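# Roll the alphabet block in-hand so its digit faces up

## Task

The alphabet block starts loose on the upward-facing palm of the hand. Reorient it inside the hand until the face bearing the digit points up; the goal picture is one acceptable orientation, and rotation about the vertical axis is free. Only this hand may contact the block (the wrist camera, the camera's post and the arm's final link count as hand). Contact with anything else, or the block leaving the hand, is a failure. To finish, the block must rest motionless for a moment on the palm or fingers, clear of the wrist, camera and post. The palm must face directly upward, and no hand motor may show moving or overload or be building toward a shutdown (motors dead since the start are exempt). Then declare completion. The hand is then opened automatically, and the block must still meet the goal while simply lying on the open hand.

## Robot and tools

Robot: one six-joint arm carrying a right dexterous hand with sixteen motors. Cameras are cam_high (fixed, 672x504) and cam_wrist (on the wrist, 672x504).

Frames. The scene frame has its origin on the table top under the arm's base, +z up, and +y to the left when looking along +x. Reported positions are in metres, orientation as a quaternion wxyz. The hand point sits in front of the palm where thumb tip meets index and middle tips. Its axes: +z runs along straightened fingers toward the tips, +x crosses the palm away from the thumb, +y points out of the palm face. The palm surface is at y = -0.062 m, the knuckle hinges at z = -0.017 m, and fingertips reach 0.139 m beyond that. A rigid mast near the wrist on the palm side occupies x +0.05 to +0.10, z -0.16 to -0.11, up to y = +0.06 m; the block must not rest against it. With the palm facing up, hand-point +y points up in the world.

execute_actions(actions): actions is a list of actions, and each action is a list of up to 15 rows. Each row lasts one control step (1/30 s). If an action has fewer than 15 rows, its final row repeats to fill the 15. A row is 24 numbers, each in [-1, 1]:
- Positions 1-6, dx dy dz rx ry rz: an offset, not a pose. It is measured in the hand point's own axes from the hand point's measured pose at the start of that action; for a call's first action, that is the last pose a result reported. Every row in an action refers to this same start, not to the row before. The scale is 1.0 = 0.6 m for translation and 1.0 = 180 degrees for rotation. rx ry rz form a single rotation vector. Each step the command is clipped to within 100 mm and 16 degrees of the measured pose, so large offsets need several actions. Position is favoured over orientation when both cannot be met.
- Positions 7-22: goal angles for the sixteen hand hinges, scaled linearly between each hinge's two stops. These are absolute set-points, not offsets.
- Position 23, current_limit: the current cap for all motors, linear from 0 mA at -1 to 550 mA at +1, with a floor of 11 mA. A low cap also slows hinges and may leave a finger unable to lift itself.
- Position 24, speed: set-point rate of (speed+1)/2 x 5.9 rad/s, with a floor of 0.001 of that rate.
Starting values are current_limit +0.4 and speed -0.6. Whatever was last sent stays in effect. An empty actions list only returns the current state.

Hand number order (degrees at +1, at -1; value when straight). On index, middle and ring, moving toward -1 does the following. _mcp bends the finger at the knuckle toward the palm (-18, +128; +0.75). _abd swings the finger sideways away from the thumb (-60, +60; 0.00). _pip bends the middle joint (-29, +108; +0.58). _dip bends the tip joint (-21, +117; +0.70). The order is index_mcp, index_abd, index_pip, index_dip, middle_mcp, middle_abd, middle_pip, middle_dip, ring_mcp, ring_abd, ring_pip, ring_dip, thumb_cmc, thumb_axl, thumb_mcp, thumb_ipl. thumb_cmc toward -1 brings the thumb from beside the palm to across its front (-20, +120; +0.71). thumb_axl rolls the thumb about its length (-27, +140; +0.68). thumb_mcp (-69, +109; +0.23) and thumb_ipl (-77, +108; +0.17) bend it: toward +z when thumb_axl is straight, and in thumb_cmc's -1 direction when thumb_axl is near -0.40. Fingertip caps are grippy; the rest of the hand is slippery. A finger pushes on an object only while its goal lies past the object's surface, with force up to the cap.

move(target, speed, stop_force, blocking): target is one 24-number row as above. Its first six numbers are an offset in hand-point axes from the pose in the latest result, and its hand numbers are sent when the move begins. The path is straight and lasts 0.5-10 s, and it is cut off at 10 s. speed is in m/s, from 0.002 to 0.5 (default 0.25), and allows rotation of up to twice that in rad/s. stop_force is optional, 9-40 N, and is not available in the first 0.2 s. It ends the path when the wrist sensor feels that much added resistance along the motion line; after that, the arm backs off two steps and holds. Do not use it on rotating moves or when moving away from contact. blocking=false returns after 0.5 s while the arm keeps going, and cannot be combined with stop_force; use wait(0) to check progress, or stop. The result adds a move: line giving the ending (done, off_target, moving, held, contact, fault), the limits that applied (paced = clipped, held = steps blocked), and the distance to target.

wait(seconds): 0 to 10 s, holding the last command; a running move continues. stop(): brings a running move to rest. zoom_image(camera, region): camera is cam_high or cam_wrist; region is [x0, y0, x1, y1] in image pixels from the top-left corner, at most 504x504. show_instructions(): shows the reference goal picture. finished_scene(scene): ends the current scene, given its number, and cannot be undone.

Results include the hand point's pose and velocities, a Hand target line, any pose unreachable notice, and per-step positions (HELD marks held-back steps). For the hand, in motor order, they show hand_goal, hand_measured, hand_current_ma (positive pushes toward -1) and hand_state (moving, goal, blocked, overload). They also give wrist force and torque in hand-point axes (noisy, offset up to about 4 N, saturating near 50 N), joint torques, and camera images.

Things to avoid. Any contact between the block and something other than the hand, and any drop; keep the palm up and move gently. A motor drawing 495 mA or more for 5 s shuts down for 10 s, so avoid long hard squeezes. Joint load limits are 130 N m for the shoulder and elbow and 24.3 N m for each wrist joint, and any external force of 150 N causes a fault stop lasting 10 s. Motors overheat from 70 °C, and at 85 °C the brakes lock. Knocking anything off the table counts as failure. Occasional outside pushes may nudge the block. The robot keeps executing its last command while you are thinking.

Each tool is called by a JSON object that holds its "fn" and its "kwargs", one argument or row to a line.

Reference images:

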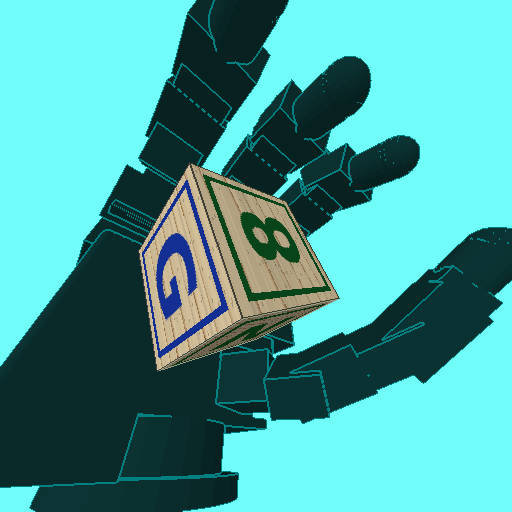

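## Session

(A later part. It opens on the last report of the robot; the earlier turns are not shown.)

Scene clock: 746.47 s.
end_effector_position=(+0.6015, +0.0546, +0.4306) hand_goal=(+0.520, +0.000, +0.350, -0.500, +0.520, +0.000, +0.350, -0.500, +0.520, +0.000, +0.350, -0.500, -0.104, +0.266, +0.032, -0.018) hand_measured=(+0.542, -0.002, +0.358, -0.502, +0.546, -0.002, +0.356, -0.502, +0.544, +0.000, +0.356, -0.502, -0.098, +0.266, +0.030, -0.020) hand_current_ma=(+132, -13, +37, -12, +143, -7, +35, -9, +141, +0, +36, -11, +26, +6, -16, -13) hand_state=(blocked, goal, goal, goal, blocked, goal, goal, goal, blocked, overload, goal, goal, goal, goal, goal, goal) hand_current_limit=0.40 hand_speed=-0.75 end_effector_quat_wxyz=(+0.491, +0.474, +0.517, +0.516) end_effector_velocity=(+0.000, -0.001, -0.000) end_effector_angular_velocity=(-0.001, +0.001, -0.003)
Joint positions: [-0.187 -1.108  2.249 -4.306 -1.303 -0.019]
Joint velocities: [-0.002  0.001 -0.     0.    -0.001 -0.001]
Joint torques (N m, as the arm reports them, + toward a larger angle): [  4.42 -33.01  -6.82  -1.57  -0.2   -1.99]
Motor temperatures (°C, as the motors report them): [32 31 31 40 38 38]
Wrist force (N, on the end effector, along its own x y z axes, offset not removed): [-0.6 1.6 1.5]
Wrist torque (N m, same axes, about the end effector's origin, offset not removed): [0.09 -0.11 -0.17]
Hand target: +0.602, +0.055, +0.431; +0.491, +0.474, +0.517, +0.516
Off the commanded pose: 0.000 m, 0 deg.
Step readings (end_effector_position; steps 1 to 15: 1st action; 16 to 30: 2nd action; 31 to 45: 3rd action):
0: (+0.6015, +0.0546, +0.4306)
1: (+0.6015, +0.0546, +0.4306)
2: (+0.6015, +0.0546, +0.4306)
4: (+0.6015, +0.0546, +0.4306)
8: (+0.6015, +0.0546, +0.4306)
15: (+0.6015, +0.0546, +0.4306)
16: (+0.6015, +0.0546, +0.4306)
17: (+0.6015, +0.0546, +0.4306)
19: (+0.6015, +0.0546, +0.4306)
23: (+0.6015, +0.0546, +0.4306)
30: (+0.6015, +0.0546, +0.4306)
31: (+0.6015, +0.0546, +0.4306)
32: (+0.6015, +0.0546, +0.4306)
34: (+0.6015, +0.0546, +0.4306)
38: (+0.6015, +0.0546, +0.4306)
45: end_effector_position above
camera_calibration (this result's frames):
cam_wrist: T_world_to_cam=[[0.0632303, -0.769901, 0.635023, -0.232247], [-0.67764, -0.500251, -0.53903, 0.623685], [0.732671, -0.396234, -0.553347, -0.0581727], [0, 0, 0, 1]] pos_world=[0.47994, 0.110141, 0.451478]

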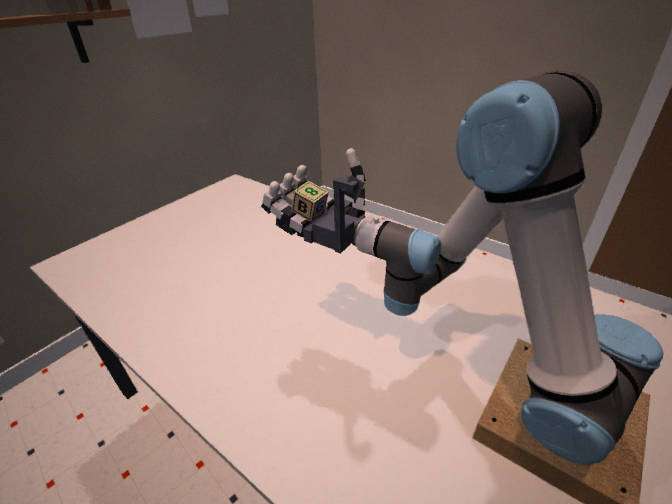

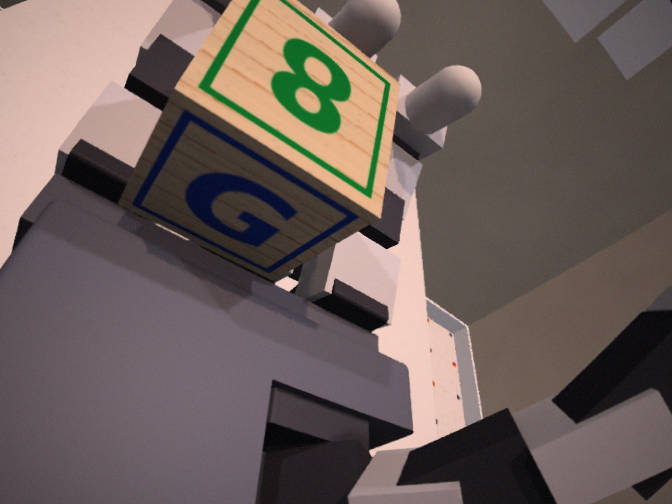

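It slid back to near the palm. Flatten the fingers and correct the tilt.

{"fn": "execute_actions", "kwargs": {
  "actions": [
    [[0,0,0,0.006,0,-0.005,0.65,0,0.45,0.0,0.65,0,0.45,0.0,0.65,0,0.45,0.0,-0.104,0.266,0.032,-0.018,0.4,-0.6]],
    [[0,0,0,0,0,0,0.74,0,0.56,0.6,0.74,0,0.56,0.6,0.74,0,0.56,0.6,-0.104,0.266,0.032,-0.018,0.4,-0.5]],
    [[0,0,0,0,0,0,0.74,0,0.56,0.6,0.74,0,0.56,0.6,0.74,0,0.56,0.6,-0.104,0.266,0.032,-0.018,0.4,-0.5]],
    [[0,0,0,0,0,0,0.74,0,0.56,0.6,0.74,0,0.56,0.6,0.74,0,0.56,0.6,-0.104,0.266,0.032,-0.018,0.4,-0.5]]
  ]
}}

{"fn": "zoom_image", "kwargs": {
  "camera": "cam_high",
  "region": [240,110,400,260]
}}

Scene clock: 754.33 s.
end_effector_position=(+0.6015, +0.0546, +0.4307) hand_goal=(+0.740, +0.000, +0.560, +0.600, +0.740, +0.000, +0.560, +0.600, +0.740, +0.000, +0.560, +0.600, -0.104, +0.266, +0.032, -0.018) hand_measured=(+0.748, -0.002, +0.560, +0.598, +0.750, -0.002, +0.560, +0.598, +0.750, +0.000, +0.560, +0.598, -0.098, +0.266, +0.030, -0.020) hand_current_ma=(+53, -13, +3, -11, +56, -7, +3, -11, +57, +0, +3, -11, +26, +6, -16, -13) hand_state=(goal, goal, goal, goal, goal, goal, goal, goal, goal, overload, goal, goal, goal, goal, goal, goal) hand_current_limit=0.40 hand_speed=-0.50 end_effector_quat_wxyz=(+0.491, +0.474, +0.526, +0.508) end_effector_velocity=(-0.000, -0.000, +0.000) end_effector_angular_velocity=(+0.002, +0.000, +0.001)
Joint positions: [-0.192 -1.124  2.258 -4.281 -1.299 -0.04 ]
Joint velocities: [-0.001 -0.001  0.     0.001  0.002  0.002]
Joint torques (N m, as the arm reports them, + toward a larger angle): [ -5.41 -30.57  -6.29  -3.52   0.74   0.57]
Motor temperatures (°C, as the motors report them): [32 31 31 40 38 38]
Wrist force (N, on the end effector, along its own x y z axes, offset not removed): [-1.4 2.2 2.2]
Wrist torque (N m, same axes, about the end effector's origin, offset not removed): [0.18 -0.07 -0.19]
Hand target: +0.602, +0.055, +0.431; +0.491, +0.474, +0.526, +0.508
Off the commanded pose: 0.000 m, 0 deg.
Step readings (end_effector_position; steps 1 to 15: 1st action; 16 to 30: 2nd action; 31 to 45: 3rd action; 46 to 60: 4th action):
0: (+0.6015, +0.0546, +0.4306)
1: (+0.6015, +0.0546, +0.4307)
2: (+0.6015, +0.0547, +0.4307)
4: (+0.6015, +0.0547, +0.4306)
8: (+0.6015, +0.0547, +0.4306)
15: (+0.6015, +0.0546, +0.4306)
16: (+0.6015, +0.0546, +0.4307)
17: (+0.6015, +0.0546, +0.4307)
19: (+0.6015, +0.0546, +0.4307)
23: (+0.6015, +0.0546, +0.4307)
30: (+0.6015, +0.0546, +0.4307)
31: (+0.6015, +0.0546, +0.4307)
32: (+0.6015, +0.0546, +0.4307)
34: (+0.6015, +0.0546, +0.4307)
38: (+0.6015, +0.0546, +0.4307)
45: (+0.6015, +0.0546, +0.4307)
46: (+0.6015, +0.0546, +0.4307)
47: (+0.6015, +0.0546, +0.4307)
49: (+0.6015, +0.0546, +0.4307)
53: (+0.6015, +0.0546, +0.4307)
60: end_effector_position above
camera_calibration (this result's frames):
cam_wrist: T_world_to_cam=[[0.0740617, -0.759109, 0.646737, -0.2444], [-0.687257, -0.50878, -0.518479, 0.621093], [0.722629, -0.406075, -0.559384, -0.0489932], [0, 0, 0, 1]] pos_world=[0.480355, 0.110579, 0.45268]

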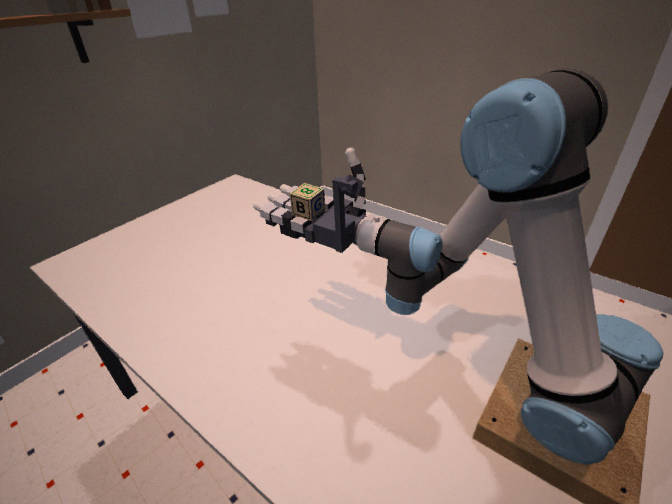

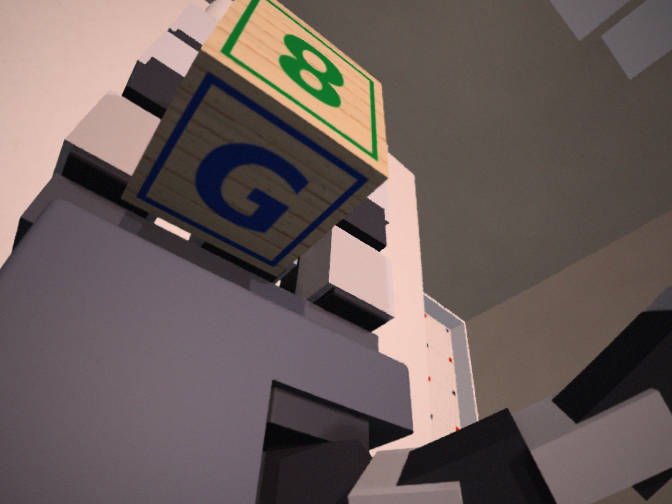

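Region (240, 110, 400, 260) of cam_high's 672x504 image, scaled by 3.150, with more detail than that image has; it fills the top 472 rows of this view, and the rest is white.

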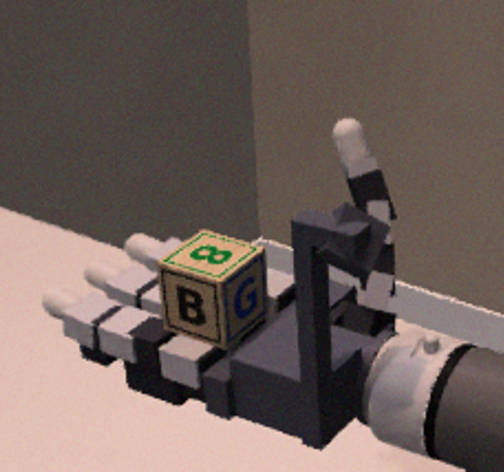

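{"fn": "execute_actions", "kwargs": {
  "actions": [
    [[0,0,0,0,0,0.011,0.74,0,0.56,0.6,0.74,0,0.56,0.6,0.74,0,0.56,0.6,-0.104,0.266,0.032,-0.018,0.4,-0.5]],
    [[0,0,0,0,0,0,0.74,0,0.56,0.6,0.74,0,0.56,0.6,0.74,0,0.56,0.6,-0.104,0.266,0.032,-0.018,0.4,-0.5]]
  ]
}}

Scene clock: 761.30 s.
end_effector_position=(+0.6015, +0.0546, +0.4307) hand_goal=(+0.740, +0.000, +0.560, +0.600, +0.740, +0.000, +0.560, +0.600, +0.740, +0.000, +0.560, +0.600, -0.104, +0.266, +0.032, -0.018) hand_measured=(+0.748, -0.002, +0.560, +0.598, +0.750, -0.002, +0.560, +0.598, +0.750, +0.000, +0.560, +0.598, -0.098, +0.266, +0.030, -0.020) hand_current_ma=(+53, -13, +3, -11, +56, -7, +3, -11, +58, +0, +3, -11, +26, +6, -16, -13) hand_state=(goal, goal, goal, goal, goal, goal, goal, goal, goal, overload, goal, goal, goal, goal, goal, goal) hand_current_limit=0.40 hand_speed=-0.50 end_effector_quat_wxyz=(+0.482, +0.483, +0.518, +0.516) end_effector_velocity=(-0.000, -0.001, +0.000) end_effector_angular_velocity=(+0.000, -0.000, -0.002)
Joint positions: [-0.184 -1.125  2.257 -4.278 -1.307 -0.006]
Joint velocities: [-0.001 -0.001  0.     0.    -0.001  0.001]
Joint torques (N m, as the arm reports them, + toward a larger angle): [  5.83 -36.4  -19.84  -1.21  -0.84  -2.1 ]
Motor temperatures (°C, as the motors report them): [32 31 31 40 38 38]
Wrist force (N, on the end effector, along its own x y z axes, offset not removed): [-1.9 1.8 0.6]
Wrist torque (N m, same axes, about the end effector's origin, offset not removed): [0.23 0.06 -0.29]
Hand target: +0.602, +0.055, +0.431; +0.482, +0.483, +0.518, +0.516
Off the commanded pose: 0.000 m, 0 deg.
Step readings (end_effector_position; steps 1 to 15: 1st action; 16 to 30: 2nd action):
0: (+0.6015, +0.0546, +0.4307)
1: (+0.6015, +0.0546, +0.4307)
2: (+0.6015, +0.0547, +0.4306)
4: (+0.6015, +0.0546, +0.4305)
8: (+0.6015, +0.0546, +0.4306)
15: (+0.6015, +0.0546, +0.4306)
16: (+0.6015, +0.0546, +0.4307)
17: (+0.6015, +0.0546, +0.4307)
19: (+0.6015, +0.0546, +0.4307)
23: (+0.6015, +0.0546, +0.4307)
30: end_effector_position above
camera_calibration (this result's frames):
cam_wrist: T_world_to_cam=[[0.0754894, -0.780846, 0.620146, -0.232618], [-0.688556, -0.490659, -0.533989, 0.62756], [0.721243, -0.386695, -0.574696, -0.0426269], [0, 0, 0, 1]] pos_world=[0.480415, 0.109795, 0.45487]

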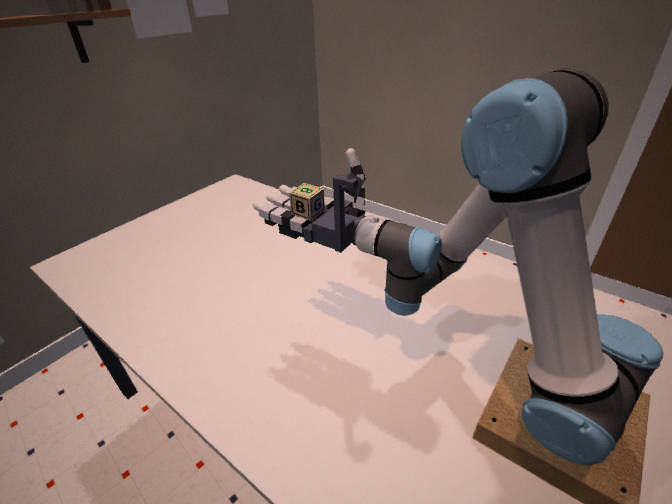

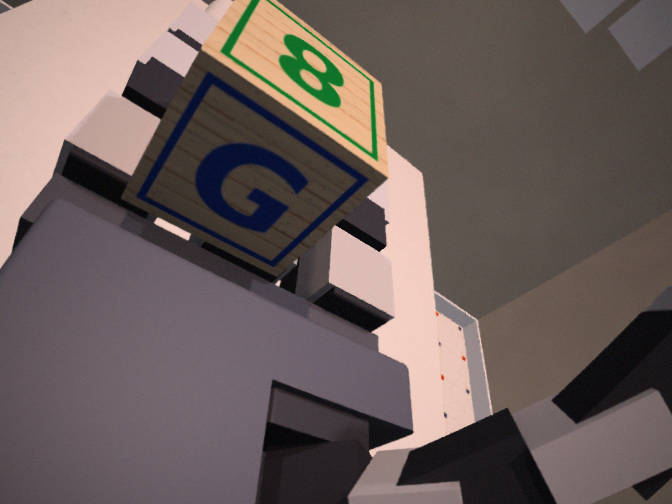

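Level (R20≈-.002... fine).

{"fn": "finished_scene", "kwargs": {
  "scene": 1
}}

The scene is finished: the task was done.


## Next scene

The same job, from a new start.

{"fn": "execute_actions", "kwargs": {
  "actions": []
}}

{"fn": "show_instructions", "kwargs": {

}}

Scene clock: 0.00 s.
end_effector_position=(+0.6149, +0.0732, +0.4571) hand_goal=(+0.046, +0.000, -0.008, +0.280, +0.046, +0.000, -0.008, +0.280, +0.046, +0.000, -0.008, +0.280, -0.104, +0.266, +0.032, -0.018) hand_measured=(+0.060, +0.000, -0.006, +0.282, +0.062, +0.000, -0.006, +0.282, +0.060, +0.000, -0.006, +0.282, -0.092, +0.270, +0.034, -0.016) hand_current_ma=(+80, +0, +13, +12, +85, +0, +13, +12, +80, +0, +13, +12, +64, +25, +11, +11) hand_state=(goal, goal, goal, goal, goal, goal, goal, goal, goal, overload, goal, goal, goal, goal, goal, goal) hand_current_limit=0.40 hand_speed=-0.60 end_effector_quat_wxyz=(+0.497, +0.460, +0.528, +0.512) end_effector_velocity=(-0.000, -0.001, +0.001) end_effector_angular_velocity=(+0.001, -0.001, -0.003)
Joint positions: [-0.146 -1.151  2.195 -4.213 -1.331 -0.054]
Joint velocities: [-0.002 -0.001  0.    -0.    -0.001  0.001]
Joint torques (N m, as the arm reports them, + toward a larger angle): no reading
Motor temperatures (°C, as the motors report them): [32 31 31 40 38 38]
Wrist force (N, on the end effector, along its own x y z axes, offset not removed): no reading
Wrist torque (N m, same axes, about the end effector's origin, offset not removed): no reading
Hand target: +0.615, +0.073, +0.457; +0.497, +0.460, +0.528, +0.512
camera_calibration (this result's frames):
cam_wrist: T_world_to_cam=[[0.069409, -0.746801, 0.661416, -0.253196], [-0.667748, -0.527358, -0.525363, 0.645985], [0.741144, -0.405195, -0.535278, -0.058812], [0, 0, 0, 1]] pos_world=[0.492518, 0.127748, 0.475363]

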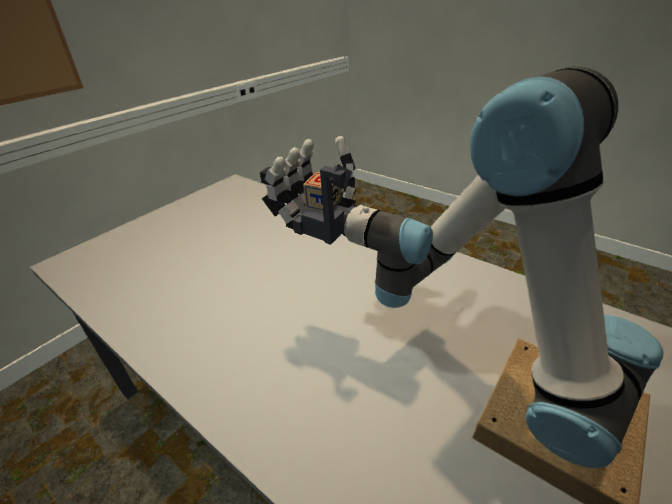

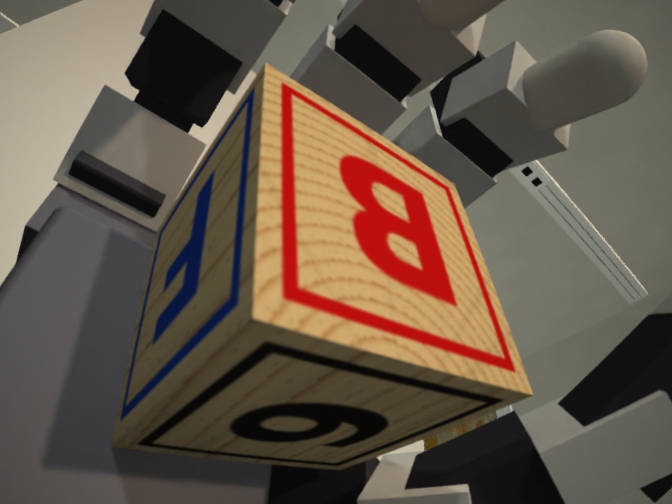

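Reference images for this scene: goal picture from the wrist camera place.

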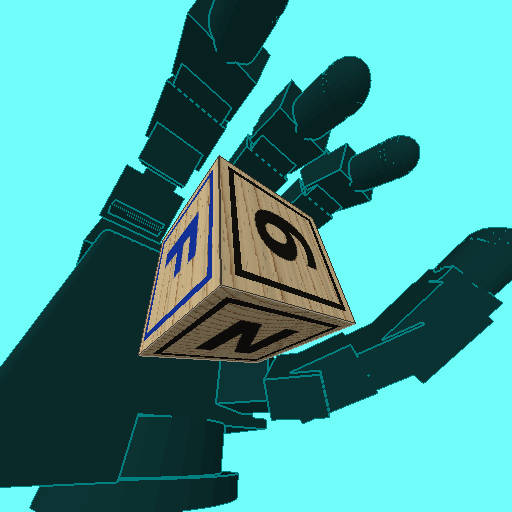

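{"fn": "execute_actions", "kwargs": {
  "actions": [
    [[0,0,0,0.03,0,0.017,-0.3,0,0.3,0.2,-0.3,0,0.3,0.2,-0.3,0,0.3,0.2,-0.104,0.266,0.032,-0.018,0.4,-0.5]],
    [[0,0,0,0.04,0,0,-0.4,0,0.3,0.2,-0.4,0,0.3,0.2,-0.4,0,0.3,0.2,-0.104,0.266,0.032,-0.018,0.4,-0.5]],
    [[0,0,0,-0.05,0,0,-0.4,0,0.3,0.2,-0.4,0,0.3,0.2,-0.4,0,0.3,0.2,-0.104,0.266,0.032,-0.018,0.4,-0.5]],
    [[0,0,0,0,0,0,0.6,0,-0.4,0.3,0.6,0,-0.4,0.3,0.6,0,-0.4,0.3,-0.104,0.266,0.032,-0.018,0.4,-0.2]],
    [[0,0,0,0,0,0,0.6,0,-0.4,0.3,0.6,0,-0.4,0.3,0.6,0,-0.4,0.3,-0.104,0.266,0.032,-0.018,0.4,-0.2]]
  ]
}}

{"fn": "zoom_image", "kwargs": {
  "camera": "cam_high",
  "region": [240,110,400,260]
}}

Scene clock: 11.60 s.
end_effector_position=(+0.6147, +0.0732, +0.4569) hand_goal=(+0.600, +0.000, -0.400, +0.300, +0.600, +0.000, -0.400, +0.300, +0.600, +0.000, -0.400, +0.300, -0.104, +0.266, +0.032, -0.018) hand_measured=(+0.606, +0.000, -0.398, +0.296, +0.608, +0.000, -0.398, +0.298, +0.608, +0.000, -0.398, +0.298, -0.094, +0.270, +0.032, -0.016) hand_current_ma=(+40, +0, +13, -15, +43, +0, +14, -15, +40, +0, +14, -15, +50, +22, +3, +9) hand_state=(goal, goal, goal, goal, goal, goal, goal, goal, goal, overload, goal, goal, goal, goal, goal, goal) hand_current_limit=0.40 hand_speed=-0.20 end_effector_quat_wxyz=(+0.469, +0.489, +0.531, +0.508) end_effector_velocity=(-0.000, -0.001, +0.001) end_effector_angular_velocity=(-0.001, -0.002, -0.002)
Joint positions: [-0.135 -1.206  2.22  -4.118 -1.344 -0.016]
Joint velocities: [-0.002 -0.001  0.    -0.001  0.    -0.   ]
Joint torques (N m, as the arm reports them, + toward a larger angle): [ -0.31 -35.03  -5.49  -1.29   0.7   -2.32]
Motor temperatures (°C, as the motors report them): [32 31 31 40 38 38]
Wrist force (N, on the end effector, along its own x y z axes, offset not removed): [-1.1 2.6 0.5]
Wrist torque (N m, same axes, about the end effector's origin, offset not removed): [0.19 0.07 -0.21]
Hand target: +0.615, +0.073, +0.457; +0.469, +0.489, +0.531, +0.508
Off the commanded pose: 0.000 m, 0 deg.
Step readings (end_effector_position; steps 1 to 15: 1st action; 16 to 30: 2nd action; 31 to 45: 3rd action; 46 to 60: 4th action; 61 to 75: 5th action):
0: (+0.6149, +0.0732, +0.4571)
1: (+0.6148, +0.0732, +0.4571)
2: (+0.6136, +0.0734, +0.4574)
4: (+0.6130, +0.0735, +0.4579)
8: (+0.6142, +0.0733, +0.4571)
15: (+0.6149, +0.0732, +0.4571)
16: (+0.6148, +0.0732, +0.4571)
17: (+0.6133, +0.0734, +0.4575)
19: (+0.6116, +0.0738, +0.4594)
23: (+0.6135, +0.0735, +0.4574)
30: (+0.6148, +0.0732, +0.4572)
31: (+0.6149, +0.0732, +0.4571)
32: (+0.6164, +0.0729, +0.4558)
34: (+0.6186, +0.0725, +0.4501)
38: (+0.6148, +0.0732, +0.4546)
45: (+0.6147, +0.0732, +0.4569)
46: (+0.6147, +0.0732, +0.4570)
47: (+0.6147, +0.0732, +0.4570)
49: (+0.6147, +0.0732, +0.4570)
53: (+0.6147, +0.0732, +0.4569)
60: (+0.6147, +0.0732, +0.4569)
61: (+0.6147, +0.0732, +0.4569)
62: (+0.6147, +0.0732, +0.4569)
64: (+0.6147, +0.0732, +0.4569)
68: (+0.6147, +0.0732, +0.4569)
75: end_effector_position above
camera_calibration (this result's frames):
cam_wrist: T_world_to_cam=[[0.11002, -0.777572, 0.619093, -0.256327], [-0.703715, -0.500813, -0.503956, 0.656112], [0.701912, -0.38022, -0.602289, -0.00583425], [0, 0, 0, 1]] pos_world=[0.494012, 0.127058, 0.485828]

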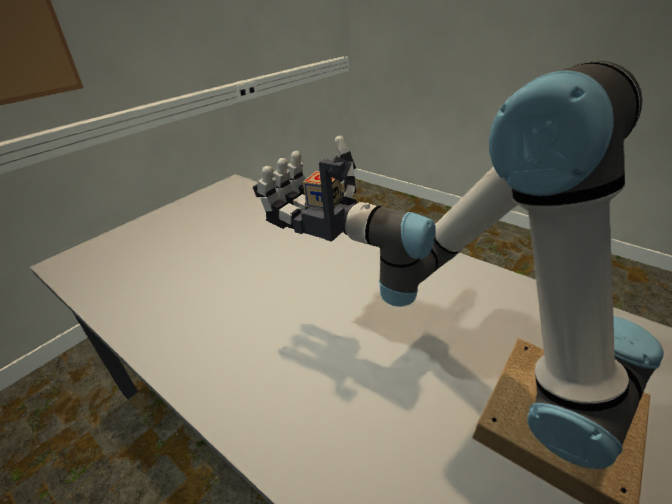

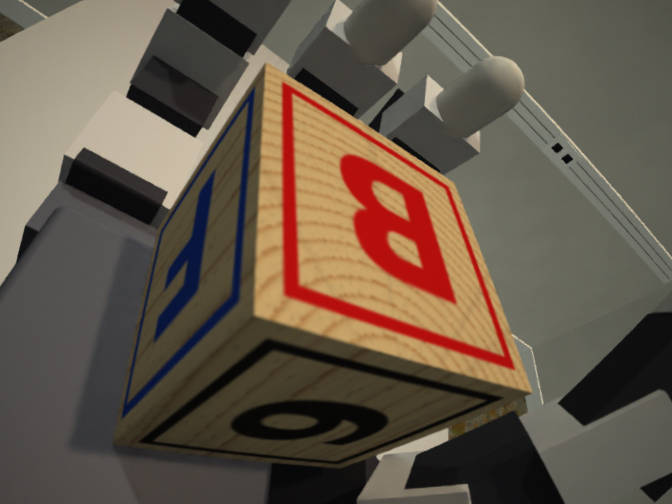

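Region (240, 110, 400, 260) of cam_high's 672x504 image, scaled by 3.150, with more detail than that image has; it fills the top 472 rows of this view, and the rest is white.

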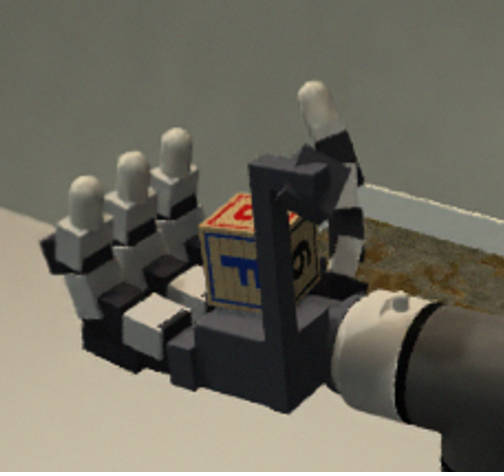

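{"fn": "execute_actions", "kwargs": {
  "actions": [
    [[0,0,0,0.04,0,0,-0.4,0,0.3,0.2,-0.4,0,0.3,0.2,-0.4,0,0.3,0.2,-0.104,0.266,0.032,-0.018,0.4,0]],
    [[0,0,0,0.04,0,0,-0.4,0,0.3,0.2,-0.4,0,0.3,0.2,-0.4,0,0.3,0.2,-0.104,0.266,0.032,-0.018,0.4,0]],
    [[0,0,0,0.03,0,0,-0.4,0,0.3,0.2,-0.4,0,0.3,0.2,-0.4,0,0.3,0.2,-0.104,0.266,0.032,-0.018,0.4,0]],
    [[0,0,0,0,0,0,-0.4,0,0.3,0.2,-0.4,0,0.3,0.2,-0.4,0,0.3,0.2,-0.104,0.266,0.032,-0.018,0.4,0]]
  ]
}}

{"fn": "zoom_image", "kwargs": {
  "camera": "cam_high",
  "region": [240,110,400,260]
}}

Scene clock: 21.43 s.
end_effector_position=(+0.6144, +0.0733, +0.4571) hand_goal=(-0.400, +0.000, +0.300, +0.200, -0.400, +0.000, +0.300, +0.200, -0.400, +0.000, +0.300, +0.200, -0.104, +0.266, +0.032, -0.018) hand_measured=(-0.388, +0.000, +0.298, +0.202, -0.388, +0.000, +0.300, +0.202, -0.388, +0.000, +0.298, +0.202, -0.094, +0.270, +0.032, -0.016) hand_current_ma=(+71, +0, -5, +12, +69, +0, -5, +12, +68, +0, -5, +12, +48, +21, +0, +8) hand_state=(goal, goal, goal, goal, goal, goal, goal, goal, goal, overload, goal, goal, goal, goal, goal, goal) hand_current_limit=0.40 hand_speed=0.00 end_effector_quat_wxyz=(+0.380, +0.562, +0.610, +0.411) end_effector_velocity=(+0.000, +0.000, -0.001) end_effector_angular_velocity=(+0.001, +0.002, +0.001)
Joint positions: [-0.142 -1.505  2.266 -3.517 -1.357 -0.095]
Joint velocities: [0.    0.001 0.    0.001 0.001 0.001]
Joint torques (N m, as the arm reports them, + toward a larger angle): [  8.49 -12.89 -14.93  -4.54  -0.59   1.42]
Motor temperatures (°C, as the motors report them): [32 31 31 40 38 38]
Wrist force (N, on the end effector, along its own x y z axes, offset not removed): [-1.7 -1.1 3.4]
Wrist torque (N m, same axes, about the end effector's origin, offset not removed): [-0.37 0.03 -0.31]
Hand target: +0.614, +0.073, +0.457; +0.380, +0.562, +0.610, +0.411
Off the commanded pose: 0.000 m, 0 deg.
Step readings (end_effector_position; steps 1 to 15: 1st action; 16 to 30: 2nd action; 31 to 45: 3rd action; 46 to 60: 4th action):
0: (+0.6147, +0.0732, +0.4569)
1: (+0.6146, +0.0732, +0.4569)
2: (+0.6132, +0.0734, +0.4573)
4: (+0.6115, +0.0737, +0.4588)
8: (+0.6134, +0.0735, +0.4570)
15: (+0.6146, +0.0733, +0.4569)
16: (+0.6145, +0.0733, +0.4569)
17: (+0.6131, +0.0734, +0.4579)
19: (+0.6113, +0.0737, +0.4606)
23: (+0.6132, +0.0735, +0.4575)
30: (+0.6144, +0.0733, +0.4569)
31: (+0.6144, +0.0733, +0.4571)
32: (+0.6135, +0.0734, +0.4594)
34: (+0.6126, +0.0735, +0.4609)
38: (+0.6136, +0.0733, +0.4576)
45: (+0.6144, +0.0733, +0.4570)
46: (+0.6144, +0.0733, +0.4570)
47: (+0.6144, +0.0733, +0.4570)
49: (+0.6144, +0.0733, +0.4570)
53: (+0.6143, +0.0733, +0.4571)
60: end_effector_position above
camera_calibration (this result's frames):
cam_wrist: T_world_to_cam=[[0.312798, -0.760797, 0.568634, -0.359126], [-0.828965, -0.510912, -0.227566, 0.607355], [0.463654, -0.400195, -0.790487, 0.228349], [0, 0, 0, 1]] pos_world=[0.509935, 0.128467, 0.522932]

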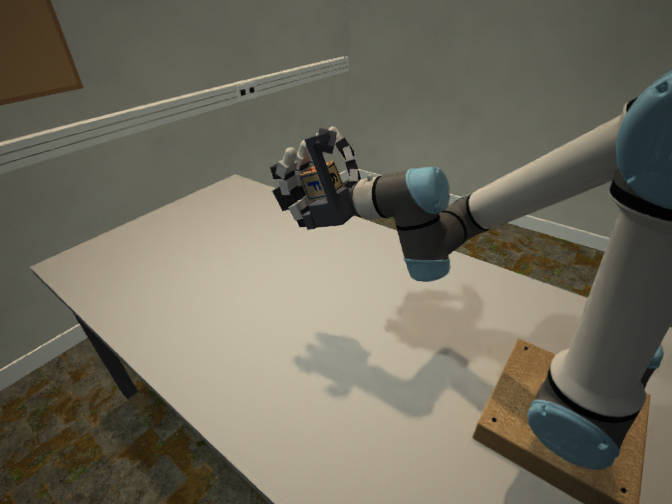

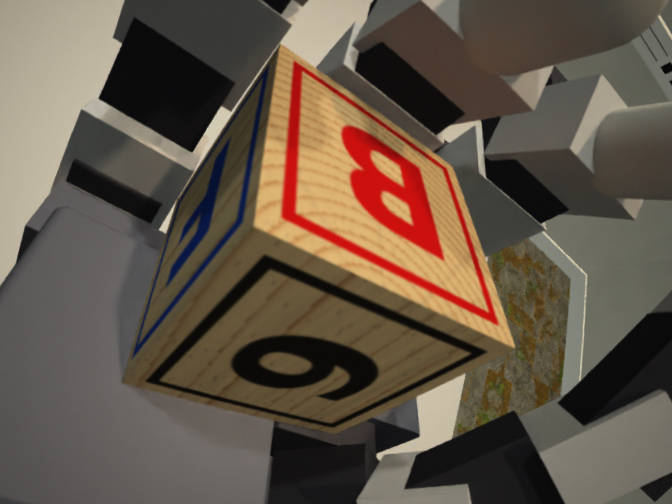

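Region (240, 110, 400, 260) of cam_high's 672x504 image, scaled by 3.150, with more detail than that image has; it fills the top 472 rows of this view, and the rest is white.

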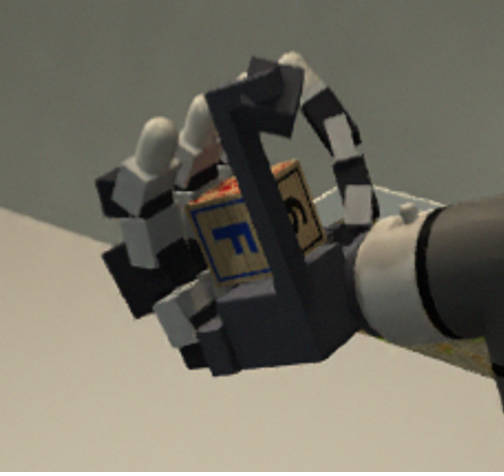

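{"fn": "execute_actions", "kwargs": {
  "actions": [
    [[0,0,0,-0.06,0,0,-0.4,0,0.3,0.2,-0.4,0,0.3,0.2,-0.4,0,0.3,0.2,-0.104,0.266,0.032,-0.018,0.4,0]],
    [[0,0,0,-0.06,0,0,-0.4,0,0.3,0.2,-0.4,0,0.3,0.2,-0.4,0,0.3,0.2,-0.104,0.266,0.032,-0.018,0.4,0]],
    [[0,0,0,0,0,0,0.6,0,-0.4,0.3,0.6,0,-0.4,0.3,0.6,0,-0.4,0.3,-0.104,0.266,0.032,-0.018,0.4,0]],
    [[0,0,0,0.03,0,0,0.6,0,-0.4,0.3,0.6,0,-0.4,0.3,0.6,0,-0.4,0.3,-0.104,0.266,0.032,-0.018,0.4,0]],
    [[0,0,0,0.03,0,0,0.6,0,-0.4,0.3,0.6,0,-0.4,0.3,0.6,0,-0.4,0.3,-0.104,0.266,0.032,-0.018,0.4,0]],
    [[0,0,0,0.025,0,0,0.6,0,-0.4,0.3,0.6,0,-0.4,0.3,0.6,0,-0.4,0.3,-0.104,0.266,0.032,-0.018,0.4,0]],
    [[0,0,0,0.02,0,0,0.6,0,-0.4,0.3,0.6,0,-0.4,0.3,0.6,0,-0.4,0.3,-0.104,0.266,0.032,-0.018,0.4,0]],
    [[0,0,0,0,0,0,0.6,0,-0.4,0.3,0.6,0,-0.4,0.3,0.6,0,-0.4,0.3,-0.104,0.266,0.032,-0.018,0.4,0]]
  ]
}}

{"fn": "zoom_image", "kwargs": {
  "camera": "cam_high",
  "region": [240,110,400,260]
}}

Scene clock: 38.37 s.
end_effector_position=(+0.6138, +0.0734, +0.4562) hand_goal=(+0.600, +0.000, -0.400, +0.300, +0.600, +0.000, -0.400, +0.300, +0.600, +0.000, -0.400, +0.300, -0.104, +0.266, +0.032, -0.018) hand_measured=(+0.610, +0.000, -0.398, +0.298, +0.614, +0.000, -0.398, +0.298, +0.610, +0.000, -0.398, +0.298, -0.096, +0.270, +0.032, -0.018) hand_current_ma=(+57, +0, +13, -14, +72, +0, +13, -14, +56, +0, +14, -14, +39, +19, -5, +6) hand_state=(goal, goal, goal, goal, goal, goal, goal, goal, goal, overload, goal, goal, goal, goal, goal, goal) hand_current_limit=0.40 hand_speed=0.00 end_effector_quat_wxyz=(+0.391, +0.554, +0.601, +0.424) end_effector_velocity=(+0.001, -0.001, -0.001) end_effector_angular_velocity=(-0.001, +0.001, -0.002)
Joint positions: [-0.142 -1.471  2.273 -3.6   -1.351 -0.086]
Joint velocities: [-0.003  0.002  0.    -0.001  0.    -0.002]
Joint torques (N m, as the arm reports them, + toward a larger angle): [ -8.37 -13.78 -22.94  -4.58  -0.87  -0.18]
Motor temperatures (°C, as the motors report them): [32 31 31 40 38 38]
Wrist force (N, on the end effector, along its own x y z axes, offset not removed): [-1.2 0.5 -0.2]
Wrist torque (N m, same axes, about the end effector's origin, offset not removed): [0.10 -0.03 -0.29]
Hand target: +0.614, +0.073, +0.456; +0.391, +0.554, +0.601, +0.424
Off the commanded pose: 0.000 m, 0 deg.
Step readings (end_effector_position; steps 1 to 15: 1st action; 16 to 30: 2nd action; 31 to 45: 3rd action; 46 to 60: 4th action; 61 to 75: 5th action; 76 to 90: 6th action; 91 to 105: 7th action; 106 to 120: 8th action):
0: (+0.6144, +0.0733, +0.4570)
1: (+0.6144, +0.0733, +0.4566)
2: (+0.6151, +0.0732, +0.4520)
4: (+0.6177, +0.0728, +0.4415)
8: (+0.6139, +0.0732, +0.4517)
15: (+0.6142, +0.0733, +0.4565)
16: (+0.6143, +0.0732, +0.4567)
17: (+0.6159, +0.0731, +0.4556)
19: (+0.6188, +0.0726, +0.4483)
23: (+0.6142, +0.0733, +0.4532)
30: (+0.6140, +0.0733, +0.4561)
31: (+0.6141, +0.0733, +0.4562)
32: (+0.6141, +0.0733, +0.4562)
34: (+0.6141, +0.0733, +0.4562)
38: (+0.6141, +0.0733, +0.4561)
45: (+0.6140, +0.0733, +0.4561)
46: (+0.6139, +0.0734, +0.4561)
47: (+0.6128, +0.0735, +0.4565)
49: (+0.6121, +0.0737, +0.4571)
53: (+0.6133, +0.0735, +0.4561)
60: (+0.6140, +0.0734, +0.4561)
61: (+0.6139, +0.0734, +0.4561)
62: (+0.6127, +0.0735, +0.4569)
64: (+0.6120, +0.0737, +0.4578)
68: (+0.6132, +0.0735, +0.4564)
75: (+0.6139, +0.0734, +0.4562)
76: (+0.6139, +0.0734, +0.4562)
77: (+0.6129, +0.0735, +0.4575)
79: (+0.6125, +0.0736, +0.4581)
83: (+0.6134, +0.0734, +0.4565)
90: (+0.6139, +0.0734, +0.4561)
91: (+0.6138, +0.0734, +0.4563)
92: (+0.6132, +0.0734, +0.4579)
94: (+0.6130, +0.0735, +0.4580)
98: (+0.6135, +0.0734, +0.4563)
105: (+0.6138, +0.0734, +0.4561)
106: (+0.6138, +0.0734, +0.4561)
107: (+0.6138, +0.0734, +0.4561)
109: (+0.6138, +0.0734, +0.4561)
113: (+0.6138, +0.0734, +0.4562)
120: end_effector_position above
camera_calibration (this result's frames):
cam_wrist: T_world_to_cam=[[0.289802, -0.762759, 0.578112, -0.348452], [-0.818448, -0.510629, -0.263442, 0.616655], [0.496143, -0.396808, -0.77226, 0.199467], [0, 0, 0, 1]] pos_world=[0.506718, 0.128247, 0.517937]

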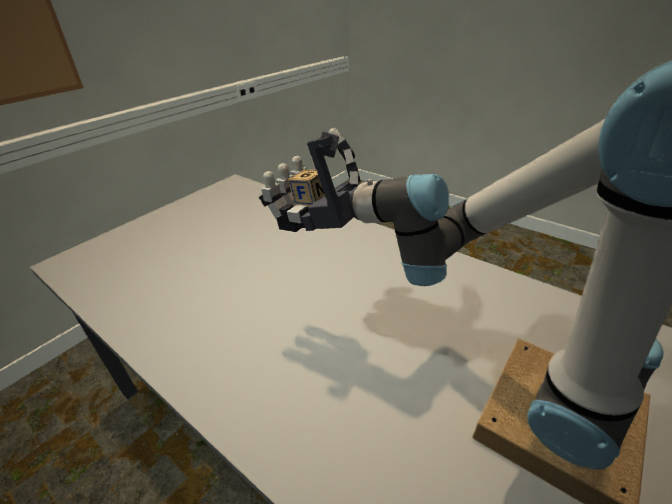

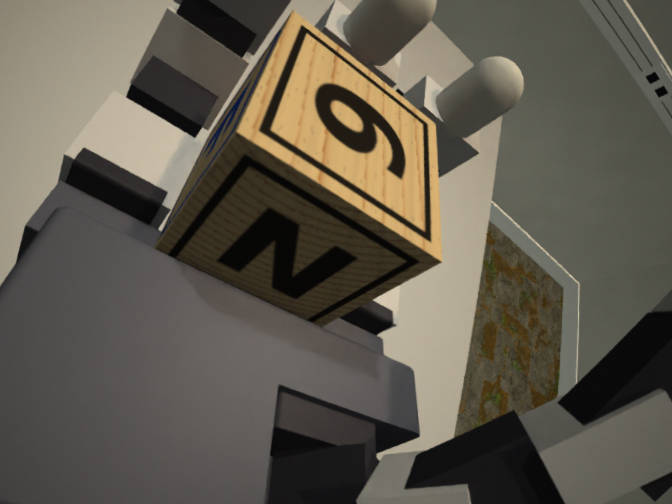

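Region (240, 110, 400, 260) of cam_high's 672x504 image, scaled by 3.150, with more detail than that image has; it fills the top 472 rows of this view, and the rest is white.

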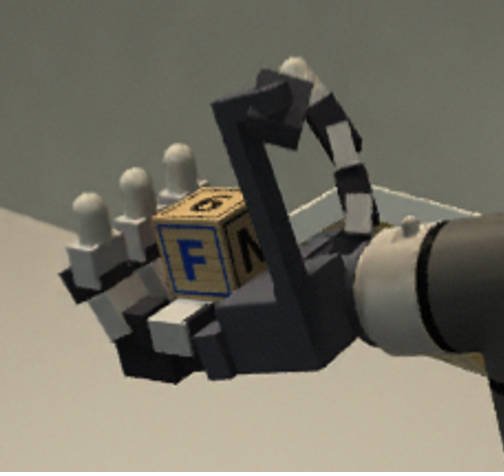

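{"fn": "execute_actions", "kwargs": {
  "actions": [
    [[0,0,0,-0.055,0,0,0.62,0,-0.4,0.3,0.62,0,-0.4,0.3,0.62,0,-0.4,0.3,-0.104,0.266,0.032,-0.018,0.4,-0.5]],
    [[0,0,0,-0.054,0,0,0.66,0,-0.2,0.3,0.66,0,-0.2,0.3,0.66,0,-0.2,0.3,-0.104,0.266,0.032,-0.018,0.4,-0.5]],
    [[0,0,0,0,0,0,0.74,0,0.56,0.6,0.74,0,0.56,0.6,0.74,0,0.56,0.6,-0.104,0.266,0.032,-0.018,0.4,-0.3]],
    [[0,0,0,0,0,0,0.74,0,0.56,0.6,0.74,0,0.56,0.6,0.74,0,0.56,0.6,-0.104,0.266,0.032,-0.018,0.4,-0.3]],
    [[0,0,0,0,0,0,0.74,0,0.56,0.6,0.74,0,0.56,0.6,0.74,0,0.56,0.6,-0.104,0.266,0.032,-0.018,0.4,-0.3]]
  ]
}}

{"fn": "zoom_image", "kwargs": {
  "camera": "cam_high",
  "region": [240,110,400,260]
}}

Scene clock: 49.73 s.
end_effector_position=(+0.6136, +0.0734, +0.4555) hand_goal=(+0.740, +0.000, +0.560, +0.600, +0.740, +0.000, +0.560, +0.600, +0.740, +0.000, +0.560, +0.600, -0.104, +0.266, +0.032, -0.018) hand_measured=(+0.750, +0.000, +0.560, +0.598, +0.750, +0.000, +0.560, +0.598, +0.750, +0.000, +0.560, +0.598, -0.098, +0.270, +0.032, -0.018) hand_current_ma=(+54, +0, +3, -11, +59, +0, +3, -11, +54, +0, +3, -11, +36, +19, -6, +6) hand_state=(goal, goal, goal, goal, goal, goal, goal, goal, goal, overload, goal, goal, goal, goal, goal, goal) hand_current_limit=0.40 hand_speed=-0.30 end_effector_quat_wxyz=(+0.477, +0.481, +0.522, +0.518) end_effector_velocity=(-0.000, +0.000, +0.000) end_effector_angular_velocity=(-0.000, -0.001, +0.000)
Joint positions: [-0.134 -1.173  2.209 -4.177 -1.343 -0.007]
Joint velocities: [ 0.    -0.001  0.001 -0.    -0.    -0.   ]
Joint torques (N m, as the arm reports them, + toward a larger angle): [ -1.25 -34.97  -5.52  -1.18   0.84  -2.33]
Motor temperatures (°C, as the motors report them): [32 31 31 40 38 38]
Wrist force (N, on the end effector, along its own x y z axes, offset not removed): [-1.5 2.3 0.4]
Wrist torque (N m, same axes, about the end effector's origin, offset not removed): [0.38 0.00 -0.16]
Hand target: +0.614, +0.073, +0.455; +0.477, +0.481, +0.522, +0.518
Off the commanded pose: 0.000 m, 0 deg.
Step readings (end_effector_position; steps 1 to 15: 1st action; 16 to 30: 2nd action; 31 to 45: 3rd action; 46 to 60: 4th action; 61 to 75: 5th action):
0: (+0.6138, +0.0734, +0.4561)
1: (+0.6139, +0.0734, +0.4559)
2: (+0.6148, +0.0733, +0.4522)
4: (+0.6172, +0.0730, +0.4437)
8: (+0.6135, +0.0733, +0.4520)
15: (+0.6137, +0.0734, +0.4558)
16: (+0.6138, +0.0734, +0.4559)
17: (+0.6154, +0.0732, +0.4550)
19: (+0.6177, +0.0728, +0.4493)
23: (+0.6137, +0.0734, +0.4532)
30: (+0.6136, +0.0734, +0.4555)
31: (+0.6136, +0.0734, +0.4556)
32: (+0.6136, +0.0734, +0.4556)
34: (+0.6136, +0.0734, +0.4556)
38: (+0.6136, +0.0734, +0.4555)
45: (+0.6136, +0.0734, +0.4555)
46: (+0.6136, +0.0734, +0.4555)
47: (+0.6136, +0.0734, +0.4555)
49: (+0.6136, +0.0734, +0.4555)
53: (+0.6136, +0.0734, +0.4555)
60: (+0.6136, +0.0734, +0.4555)
61: (+0.6136, +0.0734, +0.4555)
62: (+0.6136, +0.0734, +0.4555)
64: (+0.6136, +0.0734, +0.4555)
68: (+0.6136, +0.0734, +0.4555)
75: end_effector_position above
camera_calibration (this result's frames):
cam_wrist: T_world_to_cam=[[0.0888728, -0.779649, 0.619879, -0.242415], [-0.684557, -0.499877, -0.530571, 0.655026], [0.723522, -0.377189, -0.578139, -0.030324], [0, 0, 0, 1]] pos_world=[0.491886, 0.126996, 0.480274]

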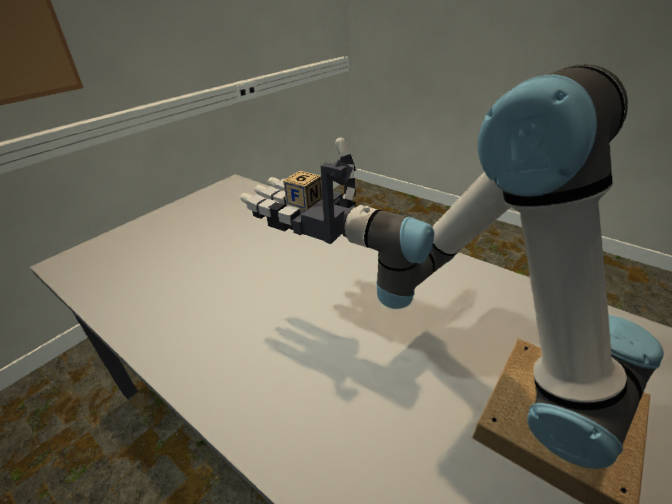

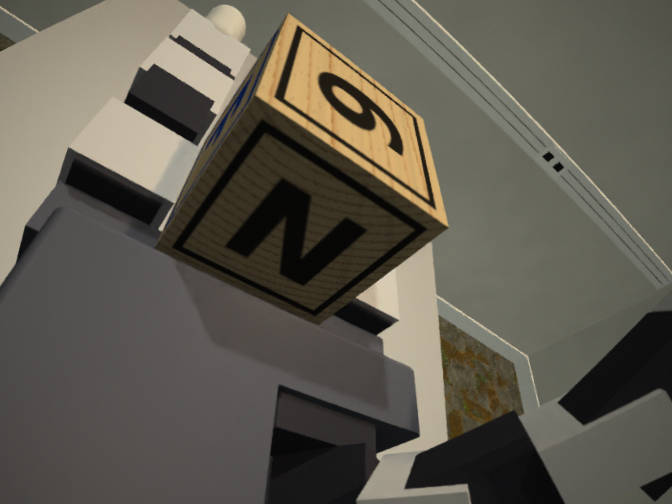

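Region (240, 110, 400, 260) of cam_high's 672x504 image, scaled by 3.150, with more detail than that image has; it fills the top 472 rows of this view, and the rest is white.

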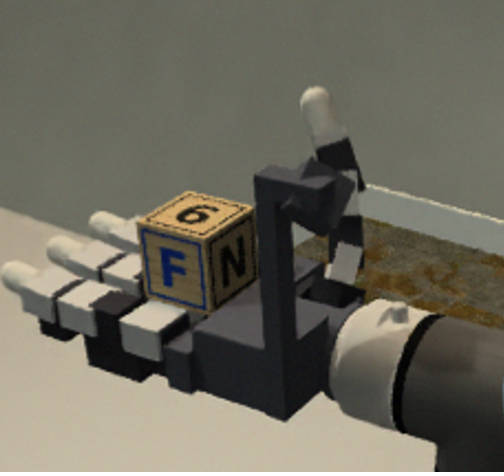

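{"fn": "finished_scene", "kwargs": {
  "scene": 2
}}

The scene is finished: the task was done.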